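# Transfer the upright block row into the tray

## Task

Carry the row of blocks into the tray so that they stay standing on edge with their faces against each other, then release them and withdraw the grippers.

## Robot and tools

Robot: two arms, left_arm and right_arm, each a six-joint arm with a parallel two-finger gripper. left_arm's base sits at about (+0.030, +0.271, 0) m and right_arm's at about (-0.036, -0.333, 0) m. The names are just labels and do not match left or right in any picture.

Frames: results report every gripper in one shared scene frame. Its origin is on the tabletop midway between the arms, +z is up, +x points out over the table, and left_arm is toward +y. Each gripper also has its own axes: the fingers extend along its +z, and they open and close along its y. The reported end_effector_position is the pinch point between the finger pads, roughly 1 cm short of the tips. The printed position can be somewhat wrong, more so when the arm reaches far.

The row of numbers: every command uses 14 numbers in [-1, 1], covering both arms even if one stays put. Order: dx, dy, dz, rx, ry, rz, opening for left_arm, then the same seven for right_arm. The first six are an offset, not an absolute place: they are measured in that gripper's own axes, from the gripper's measured pose at the start of the action (for a call's first action, from the last pose a result printed). Scale: 1.0 equals 0.6 m of translation or 180 degrees of rotation; rx, ry, rz form a single rotation vector. Opening is absolute, not an offset: +1 is fully open (0.094 m), -1 is closed. Optionally 12 extra numbers, each 0 to 1, follow: stiffness multipliers for the six joints of left_arm then the six of right_arm, in Joint positions order; they persist until changed.

execute_actions(actions): a list of up to 15 actions. Each action is a table of up to 15 rows of 14 (or 26) numbers; each row lasts one control step of 1/30 s, and a short table repeats its final row to fill 15 steps. All rows in an action are offsets from that action's start pose, not from the previous row. An empty list just returns the current state and images. Per control step the controller clips each target to within 70 mm and 16 degrees of where the gripper is, so a large offset may need several actions; after an action the arm drifts on only toward its last clipped pose. Position wins over orientation when both cannot be met.

move(target, speed, blocking): target is one 14-number row, offsets from the pose in the latest result that printed one; each gripper travels in a straight line toward it, and both arms finish together, taking 0.5 to 10 s (cut short at 10 s). speed is top path speed in m/s, 0.002 to 0.5, default 0.25; rotation is capped at twice that in rad/s. The opening is sent at the start. Paths ignore obstacles and the other arm, and grippers may lag, wander or overshoot speed, especially near full extension. Faster motion and aiming further beyond a contact both press harder. blocking=false returns after 0.5 s while motion continues; then use wait(0) to check, or stop, before sending more actions or moves. The result adds a move: line with the outcome (done, off_target, moving, held, fault) and any limits: paced means the sent pose was clipped, held means a safety check blocked some steps (after which the arm may jump faster). Per-gripper distance from target is also given.

wait(seconds): 0 to 10; lets time pass with the last commands held, returning early if a running move ends. stop(): brakes a running move; braking needs room and the fingers keep moving. zoom_image(camera, region): camera is cam_high, cam_left_wrist or cam_right_wrist (each 504x504); region is [x0, y0, x1, y1] pixels from the top-left, at most 504 by 504. read_manual(section) returns only licence texts. finished_scene(scene) ends the current scene (pass its number) irreversibly, so the blocks must already be in place and stable.

Reading results: the state line lists each gripper's position (m) and quat_wxyz. Hand target lines show where the controller is steering. grip_measured is the finger gap on the command scale; the last Joint positions value is the gap in metres; readings can be off by about 1 mm. Step readings list positions at some control steps; HELD with an arm label means part of that arm's row was blocked. A pose unreachable line means the clearance check altered that arm's command. FAULT lines report stops; MOTOR HOT warns from 75 °C, 90 °C stops the arm for 10 s, and 100 °C makes it go limp and fall. Joint torques are noisy and offset.

Practical points: arms tend to end a centimetre or more low and can sag when sent zeros; to keep an arm still, send the offset back to its wanted pose first, then zeros, raising the aim if it still droops, and always resend its desired opening. To hold a block, command about 0.03 below grip_measured; less grips more gently. Pads may spike in force at first contact. Joint ranges (rad): waist -2.618 to 3.054, shoulder and elbow 0 to 3.142, wrist pitch and yaw -1.571 to 1.571, wrist roll -2.094 to 2.094. Occasional tugs on held objects or pushes on loose ones may occur. Avoid: letting blocks topple, separate or drop; knocking anything off the table (automatic failure); slamming or pushing hard; arms colliding or pressing each other; long heavy holds that overheat motors. Smooth, quick motion with low effort is preferred.

Each tool is called after "Call:" by a JSON object that holds its "op" and its "data".

## Session

Call:
{"op": "execute_actions", "data": {"actions": []}}

Scene clock: 0.00 s.
left_arm: end_effector_position=(+0.3653, +0.2872, +0.2364) grip_measured=+1.000 end_effector_quat_wxyz=(+0.593, -0.247, +0.750, +0.156) | right_arm: end_effector_position=(+0.5864, -0.3765, +0.1557) grip_measured=+1.000 end_effector_quat_wxyz=(+0.603, +0.454, +0.579, -0.307)
Joint positions: left_arm=[-0.373  1.065  0.664 -0.021 -0.923 -0.405  0.094] | right_arm=[0.126 2.616 2.155 0.101 1.33  0.545 0.094]
Joint velocities: left_arm=[ 0.012 -0.002  0.002  0.037  0.037 -0.007  0.   ] | right_arm=[ 0.007 -0.012 -0.017  0.022 -0.066  0.051  0.   ]
Joint torques (N m, as the arm reports them, + toward a larger angle): no reading
Hand target (left_arm): +0.365, +0.288, +0.245; +0.602, -0.254, +0.742, +0.151
Hand target (right_arm): +0.586, -0.377, +0.167; +0.607, +0.458, +0.574, -0.304
Joint stiffness scale: left_arm=[1. 1. 1. 1. 1. 1.] | right_arm=[1. 1. 1. 1. 1. 1.]

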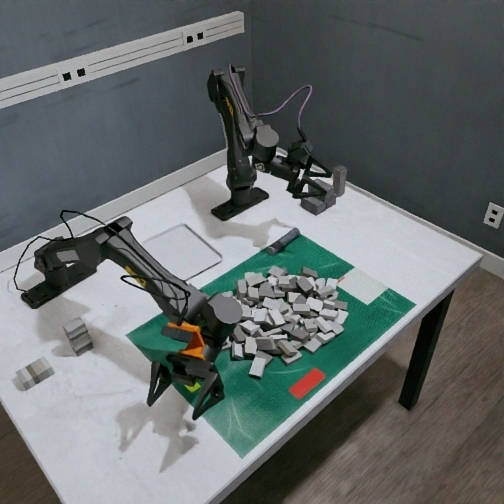

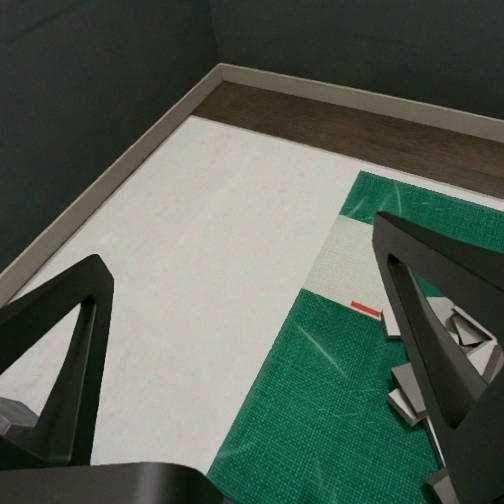

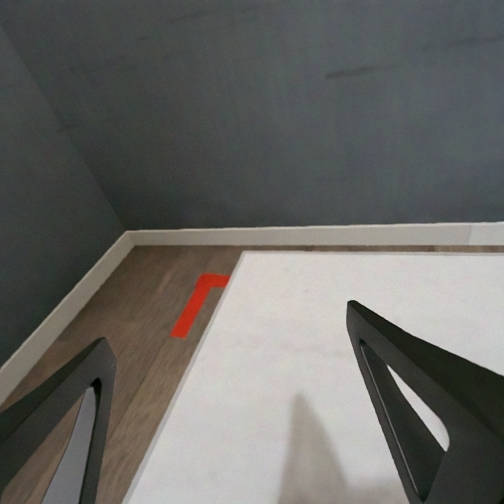

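Call:
{"op": "zoom_image", "data": {"camera": "cam_high", "region": [0, 280, 160, 420]}}

Call:
{"op": "zoom_image", "data": {"camera": "cam_high", "region": [130, 140, 390, 300]}}

Region (0, 280, 160, 420) of cam_high's 504x504 image, scaled by 3.150, with more detail than that image has; it fills the top 441 rows of this view, and the rest is white.

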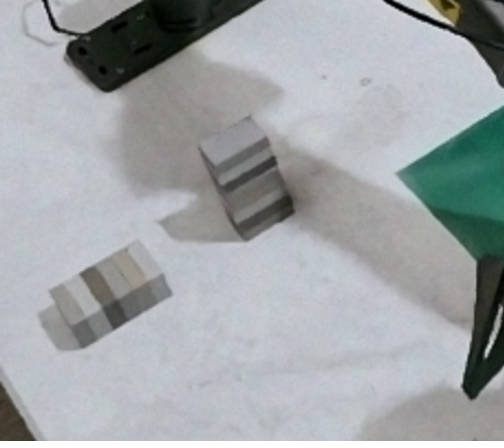

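Region (130, 140, 390, 300) of cam_high's 504x504 image, scaled by 1.938, with more detail than that image has; it fills the top 310 rows of this view, and the rest is white.

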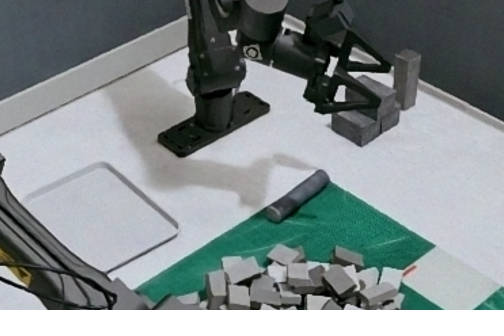

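Call:
{"op": "move", "data": {"target": [0,0,0,0,0,0,1,-0.287,-0.72,-0.178,-0.229,0.449,-0.338,1]}}

Scene clock: 14.60 s.
left_arm: end_effector_position=(+0.3654, +0.2871, +0.2363) grip_measured=+1.000 end_effector_quat_wxyz=(+0.593, -0.247, +0.750, +0.155) | right_arm: end_effector_position=(+0.1405, -0.4832, +0.2683) grip_measured=+1.000 end_effector_quat_wxyz=(+0.128, +0.008, +0.985, -0.114)
Joint positions: left_arm=[-0.373  1.065  0.664 -0.021 -0.922 -0.405  0.094] | right_arm=[-0.785  1.241  1.56  -1.546  0.011 -0.685  0.094]
Joint velocities: left_arm=[-0.012  0.002 -0.002  0.022 -0.066 -0.081  0.   ] | right_arm=[-0.012 -0.002  0.007  0.022  0.066 -0.007  0.   ]
Joint torques (N m, as the arm reports them, + toward a larger angle): left_arm=[-0.06 -2.47  7.24  1.26 -0.21  0.01] | right_arm=[-0.69 -3.22  5.33  0.86  0.04 -0.09]
Hand target (left_arm): +0.365, +0.287, +0.236; +0.593, -0.247, +0.750, +0.156
Hand target (right_arm): +0.134, -0.480, +0.265; +0.122, +0.007, +0.987, -0.109
Off the commanded pose (left_arm): 0.000 m, 0 deg.
Off the commanded pose (right_arm): 0.021 m, 20 deg; orientation clipped at the last step of the last action.
Joint stiffness scale: left_arm=[1. 1. 1. 1. 1. 1.] | right_arm=[1. 1. 1. 1. 1. 1.]
joint sent to its limit (right arm) — the command would take joint 4 (wrist pitch) past its lower limit, so that joint was sent only as far as its limit.
move: off_target (right_arm); limits=paced

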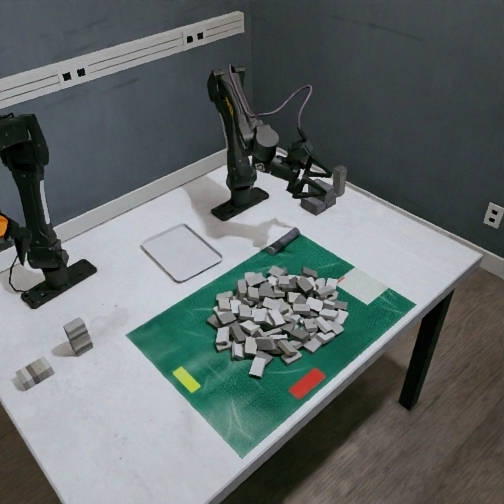

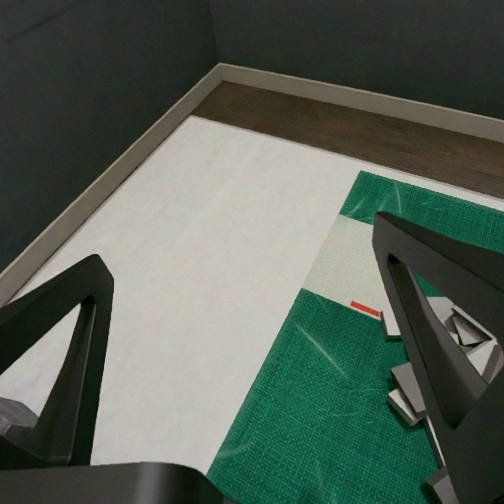

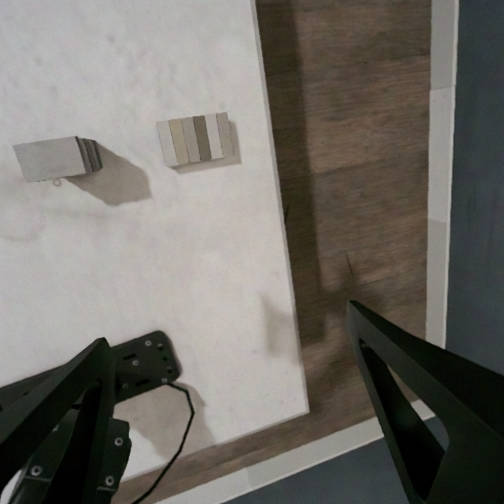

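Call:
{"op": "move", "data": {"target": [0,0,0,0,0,0,1,-0.298,0.053,0.103,-0.073,0.082,-0.005,1]}}

Scene clock: 22.57 s.
left_arm: end_effector_position=(+0.3654, +0.2870, +0.2363) grip_measured=+1.000 end_effector_quat_wxyz=(+0.593, -0.247, +0.750, +0.155) | right_arm: end_effector_position=(+0.3266, -0.4625, +0.2286) grip_measured=+1.000 end_effector_quat_wxyz=(+0.093, -0.002, +0.995, -0.038)
Joint positions: left_arm=[-0.373  1.065  0.664 -0.021 -0.921 -0.405  0.094] | right_arm=[-0.425  1.902  2.086 -1.554  0.01  -0.346  0.094]
Joint velocities: left_arm=[ 0.012  0.002  0.017  0.022 -0.051 -0.022  0.   ] | right_arm=[-0.012 -0.007  0.012 -0.007  0.037  0.066  0.   ]
Joint torques (N m, as the arm reports them, + toward a larger angle): left_arm=[ 0.01 -2.47  7.26  1.27 -0.21  0.  ] | right_arm=[ 0.42 -8.45 10.54  0.65 -0.1   0.05]
Hand target (left_arm): +0.365, +0.287, +0.236; +0.593, -0.247, +0.750, +0.155
Hand target (right_arm): +0.330, -0.460, +0.242; +0.114, +0.000, +0.993, -0.040
Off the commanded pose (left_arm): 0.000 m, 0 deg.
Off the commanded pose (right_arm): 0.020 m, 12 deg.
Joint stiffness scale: left_arm=[1. 1. 1. 1. 1. 1.] | right_arm=[1. 1. 1. 1. 1. 1.]
joint sent to its limit (right arm) — the command would take joint 4 (wrist pitch) past its lower limit, so that joint was sent only as far as its limit.
move: off_target (right_arm)

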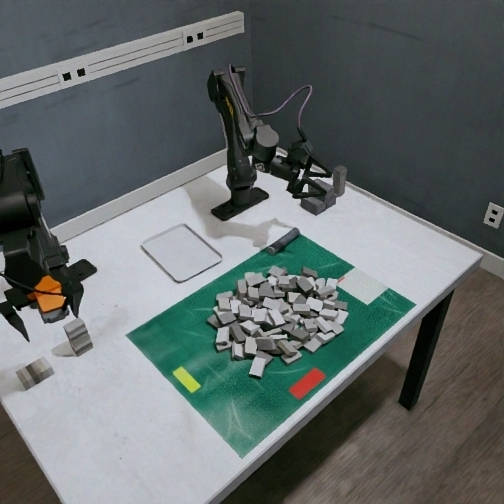

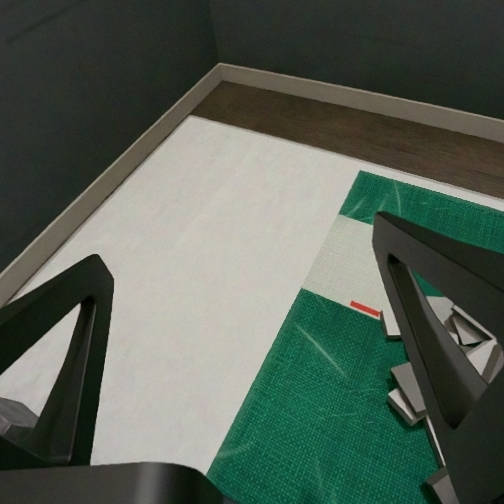

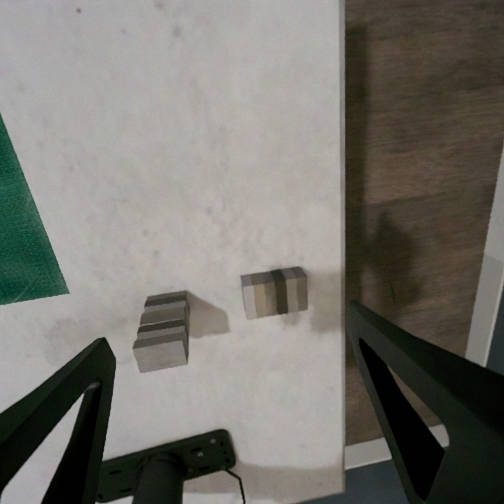

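Call:
{"op": "move", "data": {"target": [0,0,0,0,0,0,1,-0.03,-0.1,0.15,-0.024,0.06,0,1]}}

Scene clock: 25.77 s.
left_arm: end_effector_position=(+0.3655, +0.2869, +0.2362) grip_measured=+1.000 end_effector_quat_wxyz=(+0.593, -0.246, +0.750, +0.155) | right_arm: end_effector_position=(+0.3543, -0.5254, +0.1276) grip_measured=+1.000 end_effector_quat_wxyz=(-0.003, +0.001, +1.000, -0.002)
Joint positions: left_arm=[-0.373  1.065  0.664 -0.021 -0.921 -0.405  0.094] | right_arm=[-0.542  2.272  2.254 -1.556  0.006 -0.456  0.094]
Joint velocities: left_arm=[-0.002  0.002  0.012 -0.022 -0.007 -0.051  0.   ] | right_arm=[-0.002 -0.012  0.012  0.051 -0.007  0.007  0.   ]
Joint torques (N m, as the arm reports them, + toward a larger angle): left_arm=[ 0.04 -2.49  7.27  1.28 -0.21  0.03] | right_arm=[ -0.37 -12.08  10.51   0.23   0.07  -0.11]
Hand target (left_arm): +0.365, +0.287, +0.236; +0.593, -0.246, +0.750, +0.155
Hand target (right_arm): +0.359, -0.529, +0.146; +0.023, -0.001, +1.000, -0.015
Off the commanded pose (left_arm): 0.000 m, 0 deg.
Off the commanded pose (right_arm): 0.022 m, 0 deg.
Joint stiffness scale: left_arm=[1. 1. 1. 1. 1. 1.] | right_arm=[1. 1. 1. 1. 1. 1.]
joint sent to its limit (right arm) — the command would take joint 4 (wrist pitch) past its lower limit, so that joint was sent only as far as its limit.
move: off_target (right_arm)

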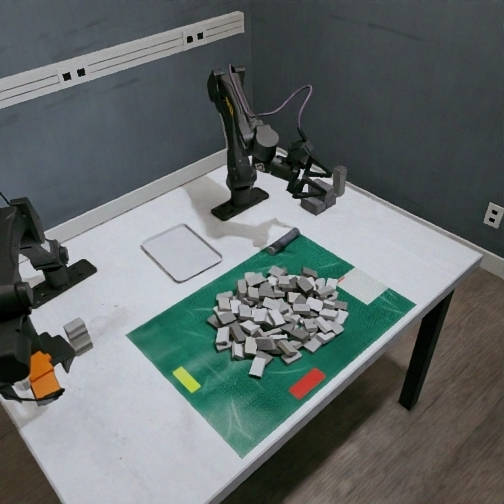

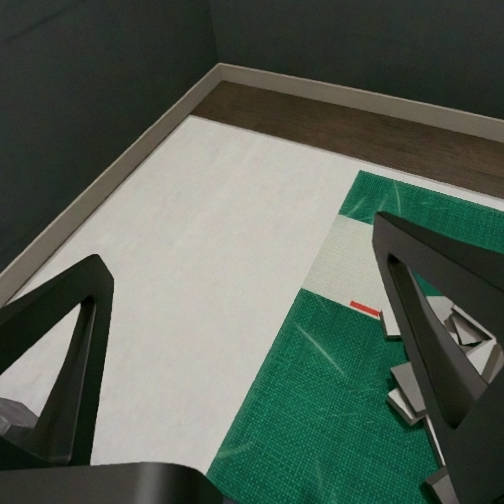

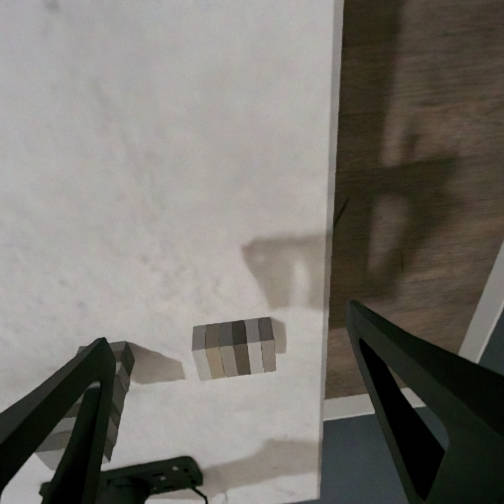

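Call:
{"op": "move", "data": {"target": [0,0,0,0,0,0,1,0,0,0.05,0,0,0,1], "speed": 0.1}}

Scene clock: 27.57 s.
left_arm: end_effector_position=(+0.3655, +0.2867, +0.2362) grip_measured=+1.000 end_effector_quat_wxyz=(+0.593, -0.246, +0.751, +0.155) | right_arm: end_effector_position=(+0.3524, -0.5245, +0.0910) grip_measured=+1.000 end_effector_quat_wxyz=(-0.016, +0.001, +1.000, +0.005)
Joint positions: left_arm=[-0.373  1.065  0.664 -0.021 -0.92  -0.405  0.094] | right_arm=[-0.542  2.272  2.107 -1.439  0.006 -0.457  0.094]
Joint velocities: left_arm=[ 0.007 -0.002  0.012  0.007  0.037  0.007  0.   ] | right_arm=[-0.012 -0.002  0.007  0.037 -0.081 -0.066  0.   ]
Joint torques (N m, as the arm reports them, + toward a larger angle): left_arm=[-0.04 -2.43  7.18  1.3  -0.2  -0.01] | right_arm=[ -0.11 -12.44   5.77   0.4    0.05  -0.02]
Hand target (left_arm): +0.365, +0.287, +0.236; +0.593, -0.246, +0.751, +0.155
Hand target (right_arm): +0.354, -0.526, +0.098; -0.003, +0.001, +1.000, -0.002
Off the commanded pose (left_arm): 0.000 m, 0 deg.
Off the commanded pose (right_arm): 0.007 m, 2 deg.
Joint stiffness scale: left_arm=[1. 1. 1. 1. 1. 1.] | right_arm=[1. 1. 1. 1. 1. 1.]
move: done

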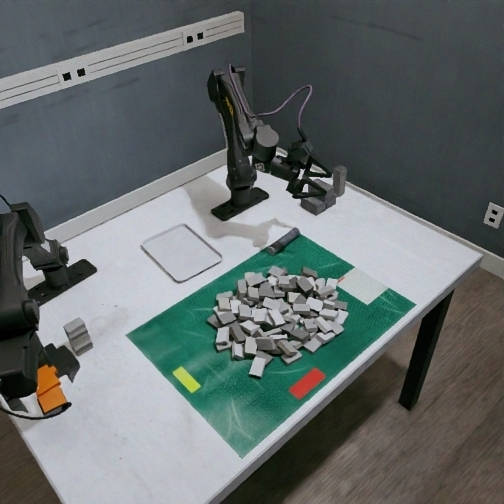

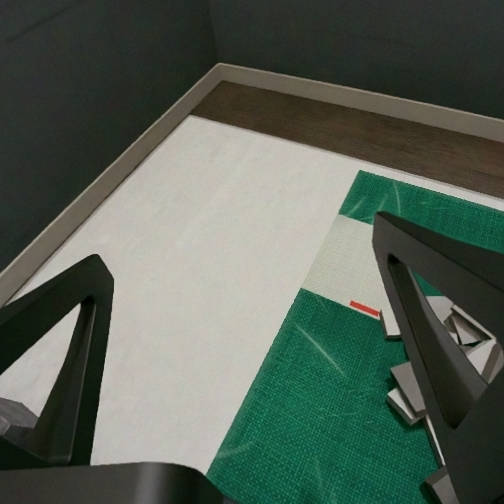

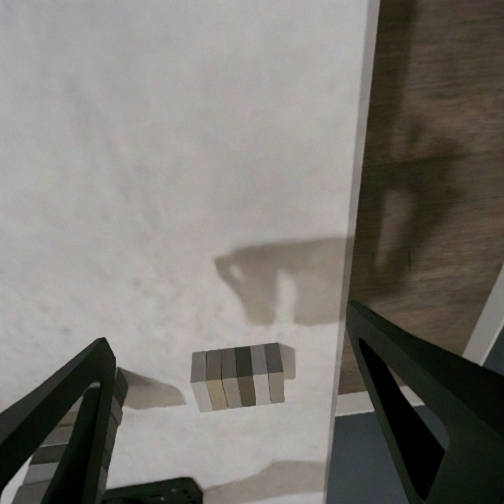

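Call:
{"op": "move", "data": {"target": [0,0,0,0,0,0,1,0.085,0,0.04,0,0,0,1], "speed": 0.1}}

Scene clock: 31.30 s.
left_arm: end_effector_position=(+0.3656, +0.2867, +0.2362) grip_measured=+1.000 end_effector_quat_wxyz=(+0.593, -0.246, +0.751, +0.154) | right_arm: end_effector_position=(+0.3011, -0.5221, +0.0646) grip_measured=+1.000 end_effector_quat_wxyz=(-0.029, +0.001, +1.000, +0.013)
Joint positions: left_arm=[-0.373  1.065  0.664 -0.021 -0.919 -0.405  0.094] | right_arm=[-0.595  2.098  1.721 -1.257  0.006 -0.508  0.094]
Joint velocities: left_arm=[ 0.012  0.002 -0.022  0.007  0.007 -0.066  0.   ] | right_arm=[-0.007  0.002 -0.002  0.066  0.007 -0.037  0.   ]
Joint torques (N m, as the arm reports them, + toward a larger angle): left_arm=[-0.07 -2.42  7.17  1.28 -0.2  -0.01] | right_arm=[ -0.73 -11.23   5.57   0.35   0.09  -0.11]
Hand target (left_arm): +0.366, +0.287, +0.236; +0.593, -0.246, +0.751, +0.155
Hand target (right_arm): +0.301, -0.526, +0.070; -0.017, +0.001, +1.000, +0.004
Off the commanded pose (left_arm): 0.000 m, 0 deg.
Off the commanded pose (right_arm): 0.005 m, 2 deg.
Joint stiffness scale: left_arm=[1. 1. 1. 1. 1. 1.] | right_arm=[1. 1. 1. 1. 1. 1.]
move: done

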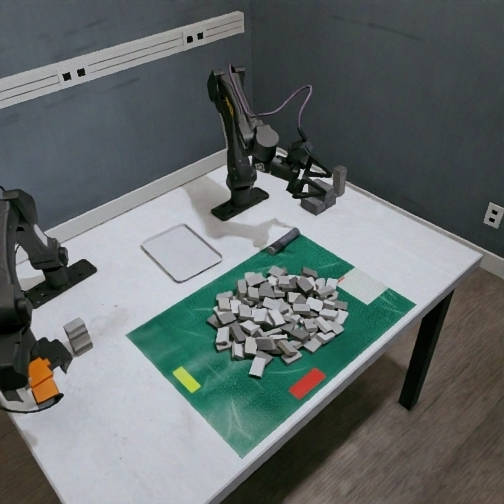

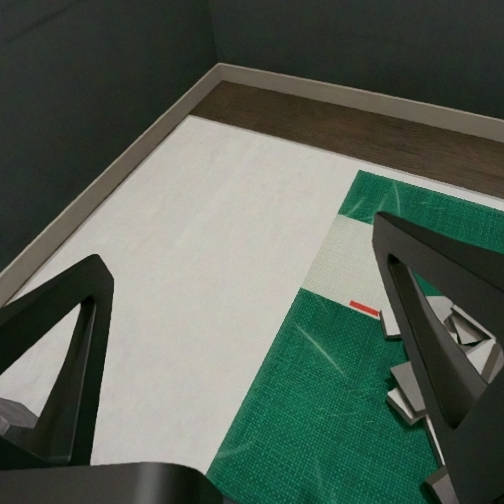

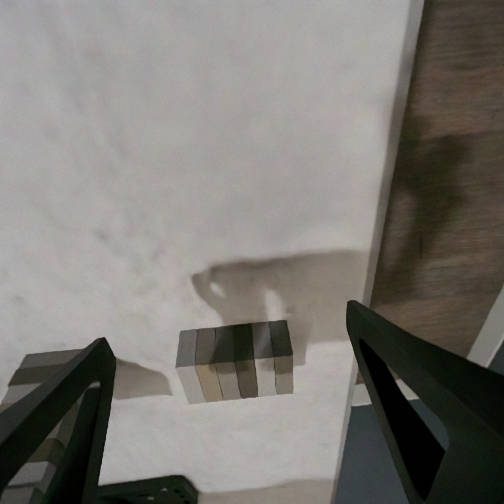

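Call:
{"op": "move", "data": {"target": [0,0,0,0,0,0,1,0.05,0,0,0,0,0,1], "speed": 0.1}}

Scene clock: 35.17 s.
left_arm: end_effector_position=(+0.3656, +0.2866, +0.2361) grip_measured=+1.000 end_effector_quat_wxyz=(+0.593, -0.246, +0.751, +0.154) | right_arm: end_effector_position=(+0.2725, -0.5199, +0.0640) grip_measured=+1.000 end_effector_quat_wxyz=(-0.039, +0.002, +0.999, +0.020)
Joint positions: left_arm=[-0.373  1.065  0.664 -0.021 -0.919 -0.405  0.094] | right_arm=[-0.628  2.02   1.6   -1.239  0.007 -0.54   0.094]
Joint velocities: left_arm=[-0.007  0.007 -0.022  0.007 -0.095 -0.022  0.   ] | right_arm=[-0.017 -0.007 -0.022 -0.007  0.051 -0.037  0.   ]
Joint torques (N m, as the arm reports them, + toward a larger angle): left_arm=[ 0.01 -2.48  7.17  1.27 -0.2  -0.02] | right_arm=[ -0.8  -10.28   5.43   0.29   0.1   -0.12]
Hand target (left_arm): +0.366, +0.287, +0.236; +0.593, -0.246, +0.751, +0.154
Hand target (right_arm): +0.271, -0.523, +0.067; -0.029, +0.001, +0.999, +0.012
Off the commanded pose (left_arm): 0.000 m, 0 deg.
Off the commanded pose (right_arm): 0.003 m, 1 deg.
Joint stiffness scale: left_arm=[1. 1. 1. 1. 1. 1.] | right_arm=[1. 1. 1. 1. 1. 1.]
move: done

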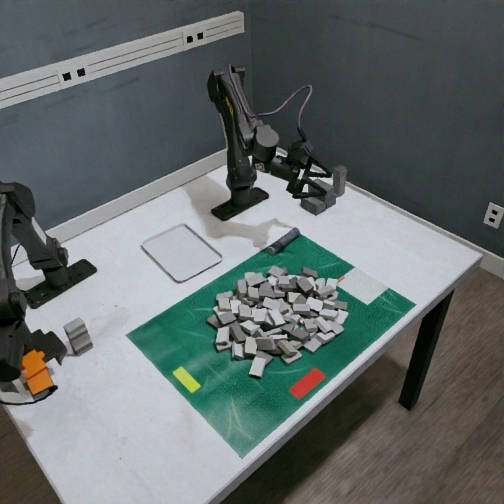

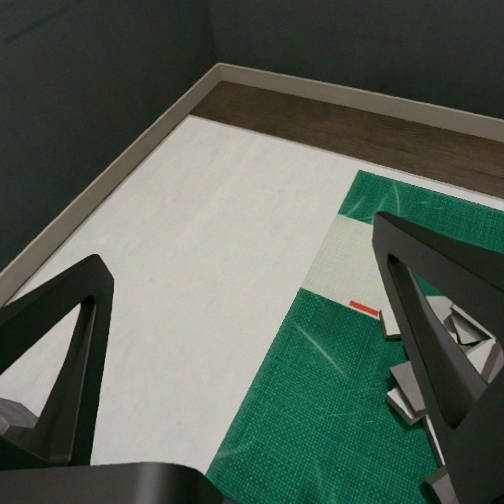

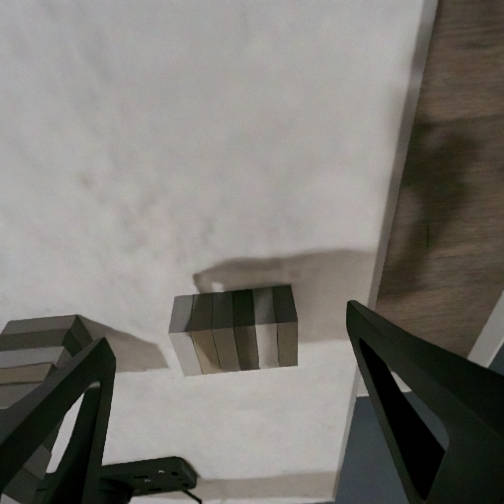

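Call:
{"op": "move", "data": {"target": [0,0,0,0,0,0,1,0,0,0.035,0,0,0,1], "speed": 0.05}}

Scene clock: 38.17 s.
left_arm: end_effector_position=(+0.3657, +0.2865, +0.2361) grip_measured=+1.000 end_effector_quat_wxyz=(+0.593, -0.246, +0.751, +0.154) | right_arm: end_effector_position=(+0.2713, -0.5192, +0.0487) grip_measured=+1.000 end_effector_quat_wxyz=(-0.039, +0.001, +0.999, +0.019)
Joint positions: left_arm=[-0.373  1.065  0.664 -0.021 -0.918 -0.405  0.094] | right_arm=[-0.628  2.026  1.548 -1.179  0.007 -0.541  0.094]
Joint velocities: left_arm=[ 0.007  0.002 -0.007 -0.007 -0.007 -0.051  0.   ] | right_arm=[-0.012  0.002  0.007 -0.022 -0.066 -0.022  0.   ]
Joint torques (N m, as the arm reports them, + toward a larger angle): left_arm=[ 0.1  -2.47  7.25  1.29 -0.19 -0.02] | right_arm=[-0.08 -8.56  5.47  0.29  0.06 -0.02]
Hand target (left_arm): +0.366, +0.287, +0.236; +0.593, -0.246, +0.751, +0.154
Hand target (right_arm): +0.270, -0.519, +0.043; -0.039, +0.002, +0.999, +0.020
Off the commanded pose (left_arm): 0.000 m, 0 deg.
Off the commanded pose (right_arm): 0.006 m, 0 deg.
Joint stiffness scale: left_arm=[1. 1. 1. 1. 1. 1.] | right_arm=[1. 1. 1. 1. 1. 1.]
move: done

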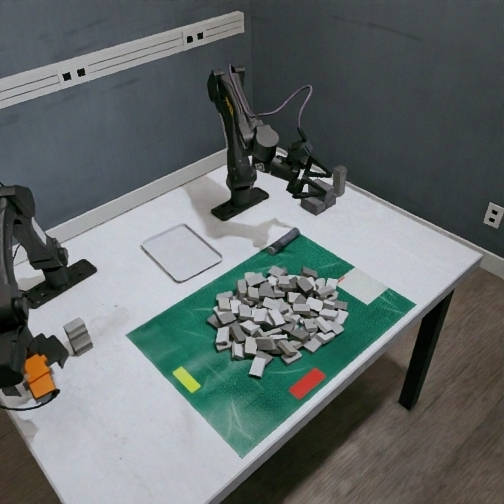

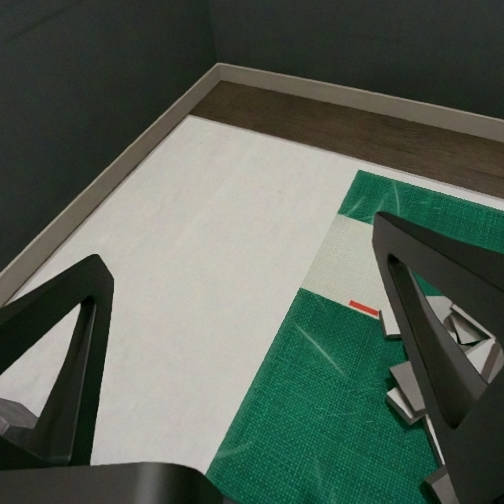

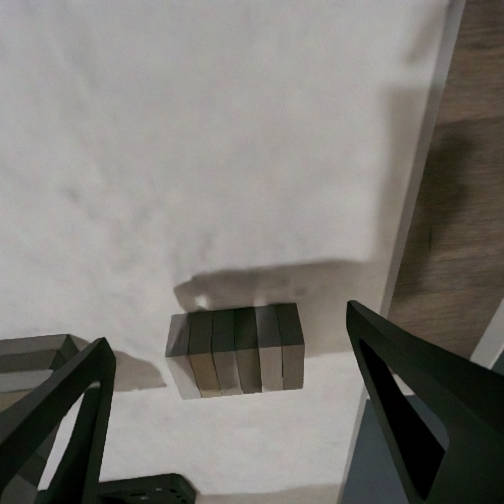

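Call:
{"op": "move", "data": {"target": [0,0,0,0,0,0,1,0.075,0,-0.01,0,0,0,1], "speed": 0.08}}

Scene clock: 41.93 s.
left_arm: end_effector_position=(+0.3658, +0.2863, +0.2360) grip_measured=+1.000 end_effector_quat_wxyz=(+0.593, -0.245, +0.751, +0.154) | right_arm: end_effector_position=(+0.2304, -0.5188, +0.0569) grip_measured=+1.000 end_effector_quat_wxyz=(-0.045, +0.002, +0.999, +0.025)
Joint positions: left_arm=[-0.373  1.065  0.664 -0.021 -0.917 -0.405  0.094] | right_arm=[-0.69   1.905  1.408 -1.176  0.01  -0.601  0.094]
Joint velocities: left_arm=[ 0.002 -0.022  0.007 -0.007  0.037 -0.125  0.   ] | right_arm=[-0.007 -0.007  0.002 -0.022  0.022 -0.007  0.   ]
Joint torques (N m, as the arm reports them, + toward a larger angle): left_arm=[-0.01 -2.36  7.15  1.28 -0.2   0.  ] | right_arm=[-0.82 -9.35  5.26  0.19  0.1  -0.11]
Hand target (left_arm): +0.366, +0.286, +0.236; +0.593, -0.246, +0.751, +0.154
Hand target (right_arm): +0.227, -0.520, +0.059; -0.039, +0.001, +0.999, +0.019
Off the commanded pose (left_arm): 0.000 m, 0 deg.
Off the commanded pose (right_arm): 0.004 m, 1 deg.
Joint stiffness scale: left_arm=[1. 1. 1. 1. 1. 1.] | right_arm=[1. 1. 1. 1. 1. 1.]
move: done

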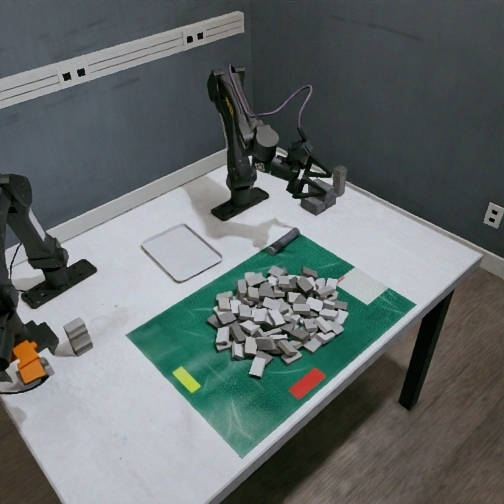

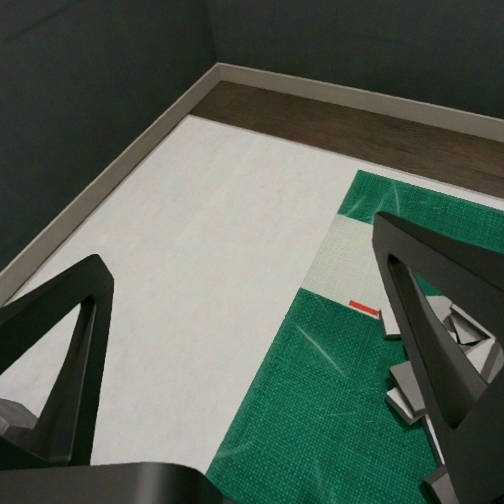

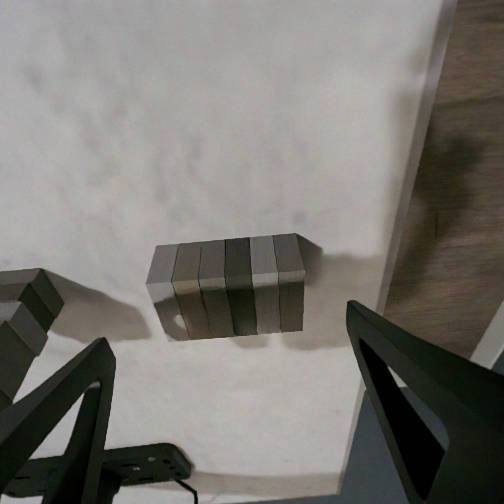

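Call:
{"op": "move", "data": {"target": [0,0,0,0,0,0,1,0,0,0.04,0,0,-0.02,1], "speed": 0.04}}

Scene clock: 45.20 s.
left_arm: end_effector_position=(+0.3658, +0.2863, +0.2360) grip_measured=+1.000 end_effector_quat_wxyz=(+0.593, -0.245, +0.751, +0.153) | right_arm: end_effector_position=(+0.2288, -0.5177, +0.0380) grip_measured=+1.000 end_effector_quat_wxyz=(-0.044, -0.025, +0.998, +0.027)
Joint positions: left_arm=[-0.373  1.065  0.664 -0.021 -0.917 -0.405  0.094] | right_arm=[-0.69   1.919  1.35  -1.104  0.01  -0.656  0.094]
Joint velocities: left_arm=[ 0.002  0.012  0.017 -0.081 -0.022  0.022  0.   ] | right_arm=[-0.002 -0.007 -0.007  0.051  0.007  0.022  0.   ]
Joint torques (N m, as the arm reports them, + toward a larger angle): left_arm=[ 0.01 -2.55  7.11  1.29 -0.21  0.02] | right_arm=[-0.16 -7.63  5.35  0.26  0.06 -0.11]
Hand target (left_arm): +0.366, +0.286, +0.236; +0.593, -0.246, +0.751, +0.154
Hand target (right_arm): +0.228, -0.517, +0.033; -0.044, -0.029, +0.998, +0.027
Off the commanded pose (left_arm): 0.000 m, 0 deg.
Off the commanded pose (right_arm): 0.005 m, 0 deg.
Joint stiffness scale: left_arm=[1. 1. 1. 1. 1. 1.] | right_arm=[1. 1. 1. 1. 1. 1.]
move: done

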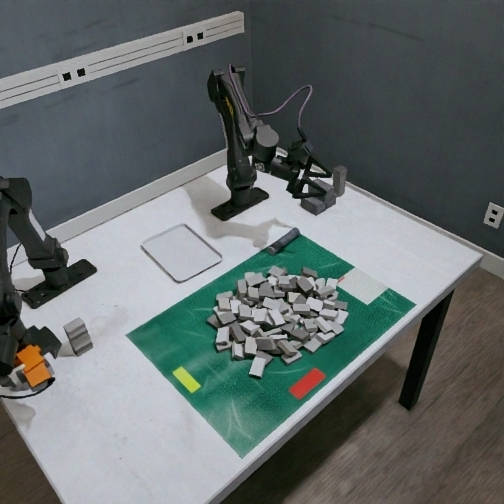

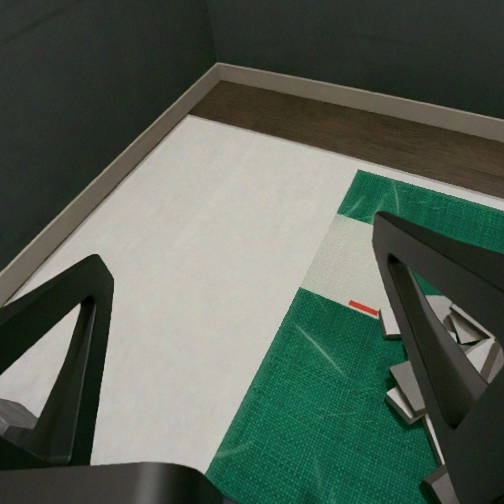

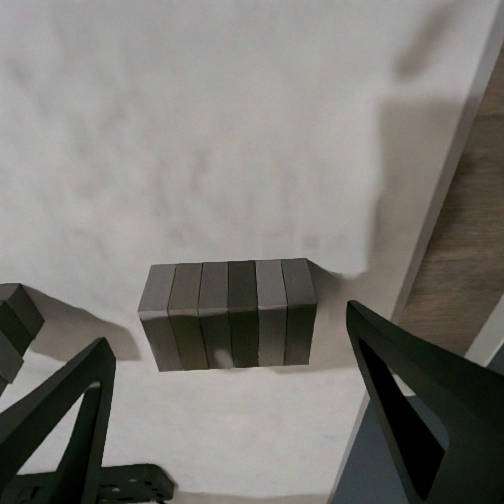

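Call:
{"op": "move", "data": {"target": [0,0,0,0,0,0,1,0,0,0.036,0,0,0,1], "speed": 0.03}}

Scene clock: 47.60 s.
left_arm: end_effector_position=(+0.3658, +0.2862, +0.2360) grip_measured=+1.000 end_effector_quat_wxyz=(+0.593, -0.245, +0.751, +0.153) | right_arm: end_effector_position=(+0.2280, -0.5171, +0.0219) grip_measured=+1.000 end_effector_quat_wxyz=(-0.044, -0.026, +0.998, +0.026)
Joint positions: left_arm=[-0.373  1.065  0.664 -0.021 -0.916 -0.405  0.094] | right_arm=[-0.69   1.937  1.305 -1.042  0.01  -0.658  0.094]
Joint velocities: left_arm=[-0.002 -0.007  0.002  0.051 -0.051  0.007  0.   ] | right_arm=[ 0.007 -0.022 -0.007 -0.051 -0.037 -0.11   0.   ]
Joint torques (N m, as the arm reports them, + toward a larger angle): left_arm=[-0.1  -2.39  7.23  1.3  -0.2  -0.01] | right_arm=[-0.1  -7.56  5.19  0.26  0.05 -0.03]
Hand target (left_arm): +0.366, +0.286, +0.236; +0.593, -0.245, +0.751, +0.153
Hand target (right_arm): +0.226, -0.517, +0.017; -0.044, -0.025, +0.998, +0.027
Off the commanded pose (left_arm): 0.000 m, 0 deg.
Off the commanded pose (right_arm): 0.006 m, 0 deg.
Joint stiffness scale: left_arm=[1. 1. 1. 1. 1. 1.] | right_arm=[1. 1. 1. 1. 1. 1.]
move: done

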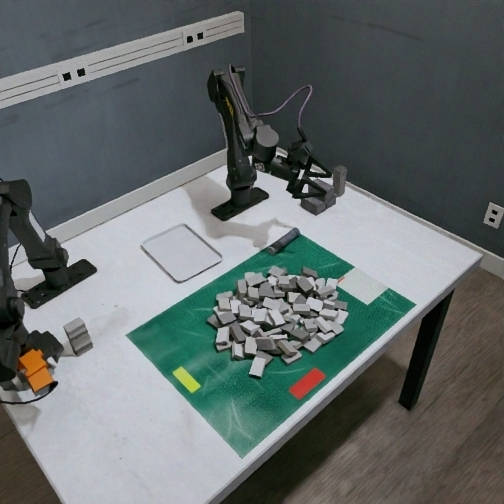

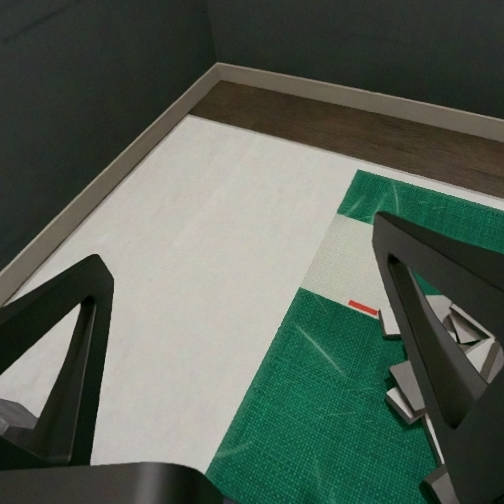

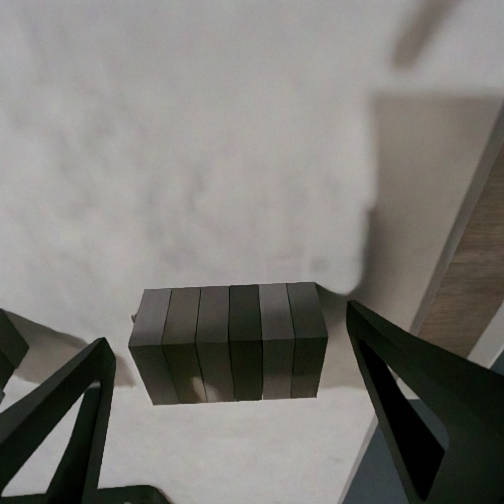

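Close.

Call:
{"op": "move", "data": {"target": [0,0,0,0,0,0,1,0,0,-0.008,0,0,0,0.3], "speed": 0.03}}

Scene clock: 49.23 s.
left_arm: end_effector_position=(+0.3659, +0.2861, +0.2359) grip_measured=+1.000 end_effector_quat_wxyz=(+0.593, -0.245, +0.751, +0.153) | right_arm: end_effector_position=(+0.2284, -0.5174, +0.0219) grip_measured=+0.417 end_effector_quat_wxyz=(-0.043, -0.026, +0.998, +0.026)
Joint positions: left_arm=[-0.373  1.065  0.664 -0.021 -0.915 -0.405  0.094] | right_arm=[-0.69   1.937  1.305 -1.04   0.01  -0.658  0.067]
Joint velocities: left_arm=[ 0.002  0.007  0.017 -0.007  0.007  0.022  0.   ] | right_arm=[-0.007 -0.012  0.002  0.007 -0.037  0.007 -0.001]
Joint torques (N m, as the arm reports them, + toward a larger angle): left_arm=[ 0.02 -2.54  7.29  1.31 -0.21 -0.01] | right_arm=[ 0.   -8.1   8.18 -0.19  0.05 -0.03]
Hand target (left_arm): +0.366, +0.286, +0.236; +0.593, -0.245, +0.751, +0.153
Hand target (right_arm): +0.229, -0.517, +0.027; -0.044, -0.026, +0.998, +0.026
Off the commanded pose (left_arm): 0.000 m, 0 deg.
Off the commanded pose (right_arm): 0.005 m, 0 deg.
Joint stiffness scale: left_arm=[1. 1. 1. 1. 1. 1.] | right_arm=[1. 1. 1. 1. 1. 1.]
move: done

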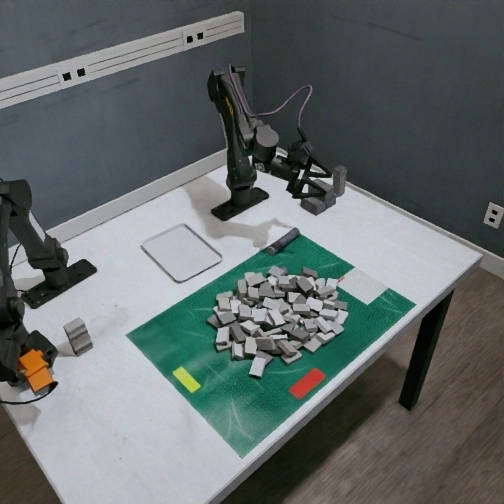

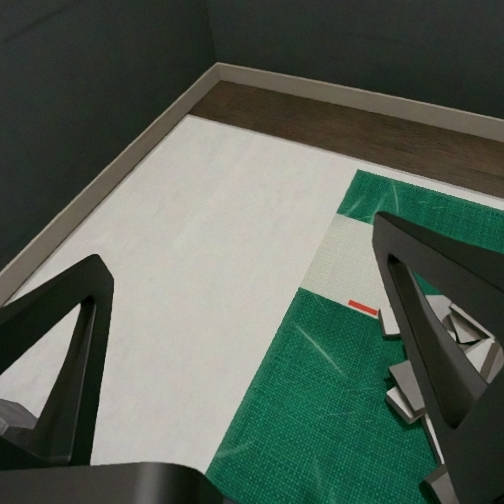

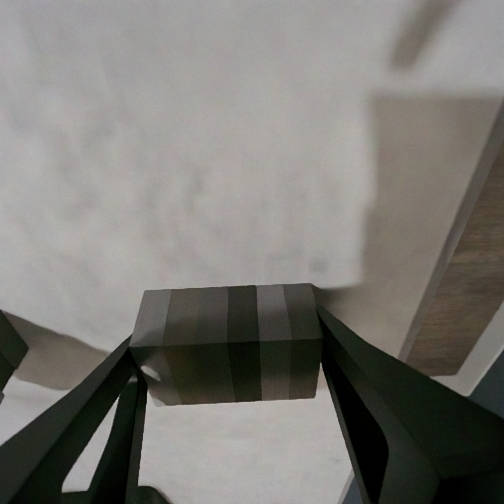

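Call:
{"op": "move", "data": {"target": [0,0,0,0,0,0,1,0,0,-0.3,0,0,0,0.3], "speed": 0.1}}

Call:
{"op": "move", "data": {"target": [0,0,0,0,0,0,1,0,0.7,0,0,0,0,0.3], "speed": 0.15}}

Scene clock: 55.67 s.
left_arm: end_effector_position=(+0.3660, +0.2859, +0.2359) grip_measured=+1.000 end_effector_quat_wxyz=(+0.593, -0.245, +0.752, +0.152) | right_arm: end_effector_position=(+0.2446, -0.5287, +0.1774) grip_measured=+0.417 end_effector_quat_wxyz=(+0.002, -0.026, +1.000, -0.007)
Joint positions: left_arm=[-0.373  1.065  0.664 -0.021 -0.914 -0.405  0.094] | right_arm=[-0.69   1.852  1.825 -1.533  0.01  -0.658  0.067]
Joint velocities: left_arm=[-0.002  0.002  0.002  0.037  0.066 -0.037  0.   ] | right_arm=[ 0.012 -0.002 -0.012 -0.051  0.022  0.007 -0.001]
Joint torques (N m, as the arm reports them, + toward a larger angle): left_arm=[ 0.03 -2.44  7.29  1.31 -0.19  0.  ] | right_arm=[ 0.98 -9.89 11.63  0.02  0.05  0.05]
Hand target (left_arm): +0.366, +0.286, +0.236; +0.593, -0.245, +0.752, +0.153
Hand target (right_arm): +0.246, -0.526, +0.200; +0.025, -0.027, +0.999, -0.024
Off the commanded pose (left_arm): 0.000 m, 0 deg.
Off the commanded pose (right_arm): 0.024 m, 6 deg.
Joint stiffness scale: left_arm=[1. 1. 1. 1. 1. 1.] | right_arm=[1. 1. 1. 1. 1. 1.]
joint sent to its limit (right arm) — the command would take joint 4 (wrist pitch) past its lower limit, so that joint was sent only as far as its limit.
move: off_target (right_arm)

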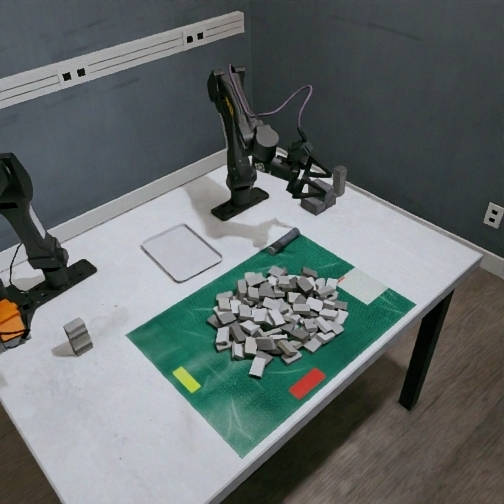

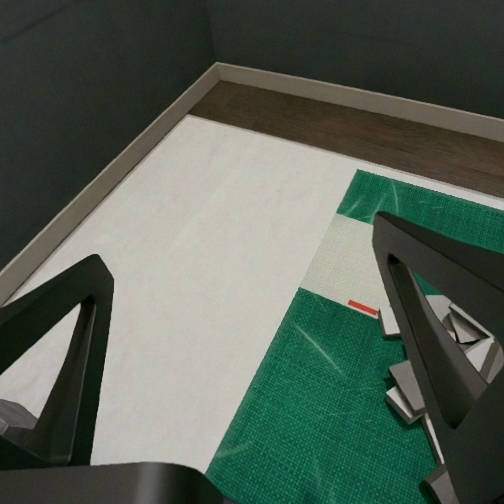

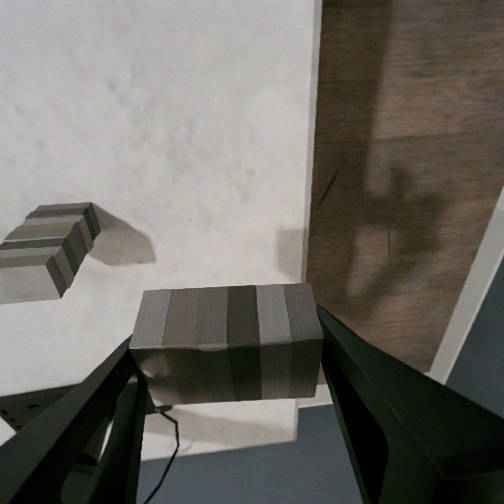

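Scene clock: 58.97 s.
left_arm: end_effector_position=(+0.3660, +0.2858, +0.2358) grip_measured=+1.000 end_effector_quat_wxyz=(+0.593, -0.245, +0.752, +0.152) | right_arm: end_effector_position=(+0.2141, -0.1030, +0.1508) grip_measured=+0.417 end_effector_quat_wxyz=(-0.021, -0.029, +0.999, -0.012)
Joint positions: left_arm=[-0.373  1.065  0.664 -0.021 -0.914 -0.405  0.094] | right_arm=[ 0.651  1.884  1.76  -1.494 -0.009  0.676  0.067]
Joint velocities: left_arm=[-0.012 -0.027  0.007  0.037 -0.022  0.007  0.   ] | right_arm=[-0.017  0.002  0.007  0.022 -0.095  0.007  0.   ]
Joint torques (N m, as the arm reports them, + toward a larger angle): left_arm=[ 0.01 -2.49  7.21  1.32 -0.22 -0.01] | right_arm=[ 0.3  -9.12 12.33 -0.22  0.09  0.05]
Hand target (left_arm): +0.366, +0.286, +0.236; +0.593, -0.245, +0.752, +0.152
Hand target (right_arm): +0.216, -0.101, +0.171; -0.004, -0.026, +1.000, +0.000
Off the commanded pose (left_arm): 0.000 m, 0 deg.
Off the commanded pose (right_arm): 0.023 m, 3 deg.
Joint stiffness scale: left_arm=[1. 1. 1. 1. 1. 1.] | right_arm=[1. 1. 1. 1. 1. 1.]
move: off_target (right_arm)

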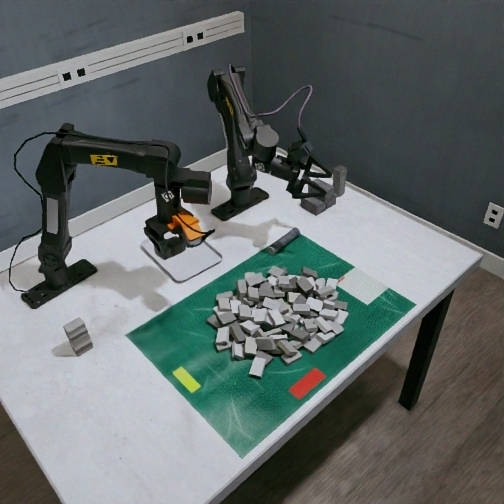

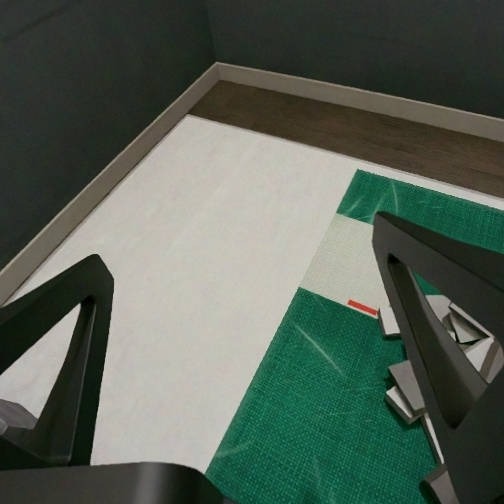

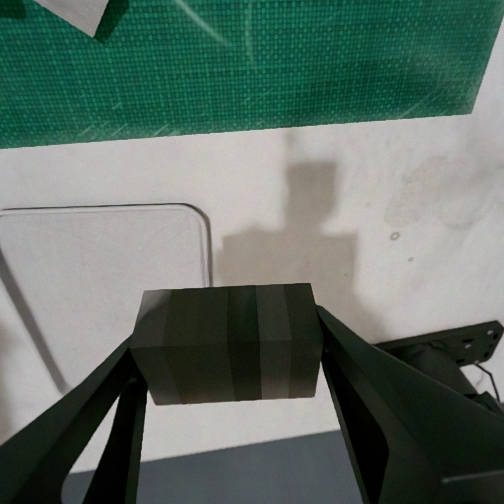

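Call:
{"op": "move", "data": {"target": [0,0,0,0,0,0,1,0.1,0.22,0.07,0,0,0,0.3], "speed": 0.1}}

Scene clock: 63.33 s.
left_arm: end_effector_position=(+0.3660, +0.2858, +0.2358) grip_measured=+1.000 end_effector_quat_wxyz=(+0.593, -0.245, +0.752, +0.152) | right_arm: end_effector_position=(+0.1372, +0.0129, +0.0837) grip_measured=+0.417 end_effector_quat_wxyz=(-0.039, -0.033, +0.998, -0.040)
Joint positions: left_arm=[-0.373  1.065  0.664 -0.021 -0.913 -0.405  0.094] | right_arm=[ 1.006  2.138  1.856 -1.396 -0.028  1.024  0.067]
Joint velocities: left_arm=[-0.007 -0.002 -0.002  0.037  0.007  0.022  0.   ] | right_arm=[-0.017 -0.002 -0.002  0.051 -0.051  0.022 -0.   ]
Joint torques (N m, as the arm reports them, + toward a larger angle): left_arm=[-0.13 -2.47  7.16  1.3  -0.23  0.  ] | right_arm=[  0.41 -11.47  12.16  -0.13  -0.01   0.07]
Hand target (left_arm): +0.366, +0.286, +0.236; +0.593, -0.245, +0.752, +0.152
Hand target (right_arm): +0.140, +0.023, +0.106; -0.024, -0.030, +0.999, -0.011
Off the commanded pose (left_arm): 0.000 m, 0 deg.
Off the commanded pose (right_arm): 0.028 m, 4 deg.
Joint stiffness scale: left_arm=[1. 1. 1. 1. 1. 1.] | right_arm=[1. 1. 1. 1. 1. 1.]
move: off_target (right_arm)

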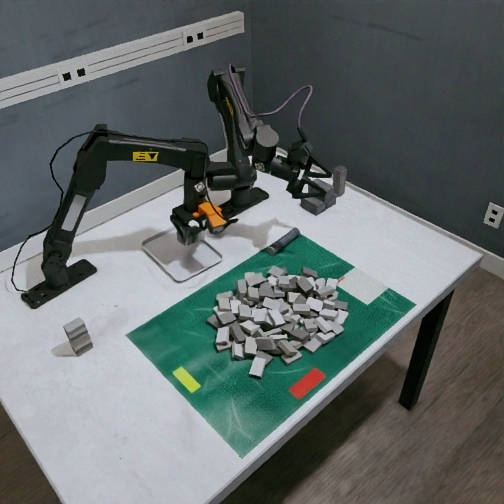

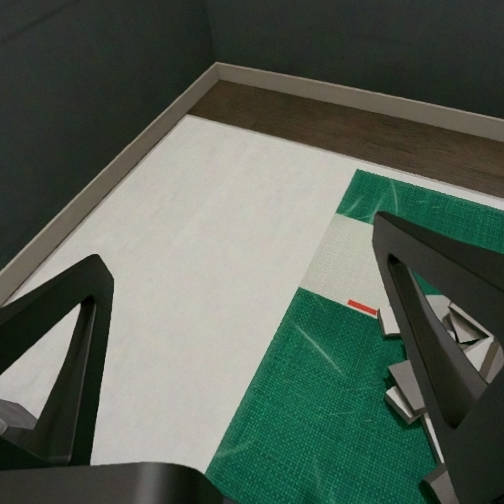

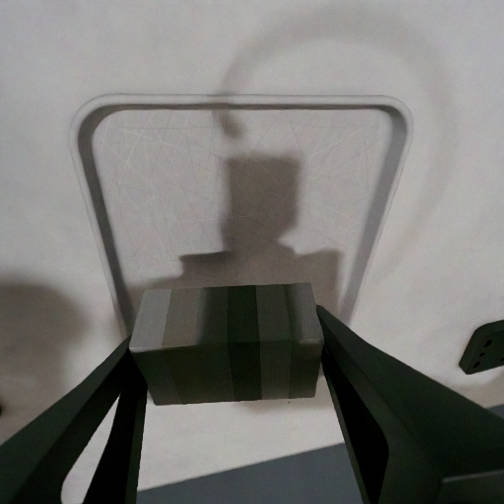

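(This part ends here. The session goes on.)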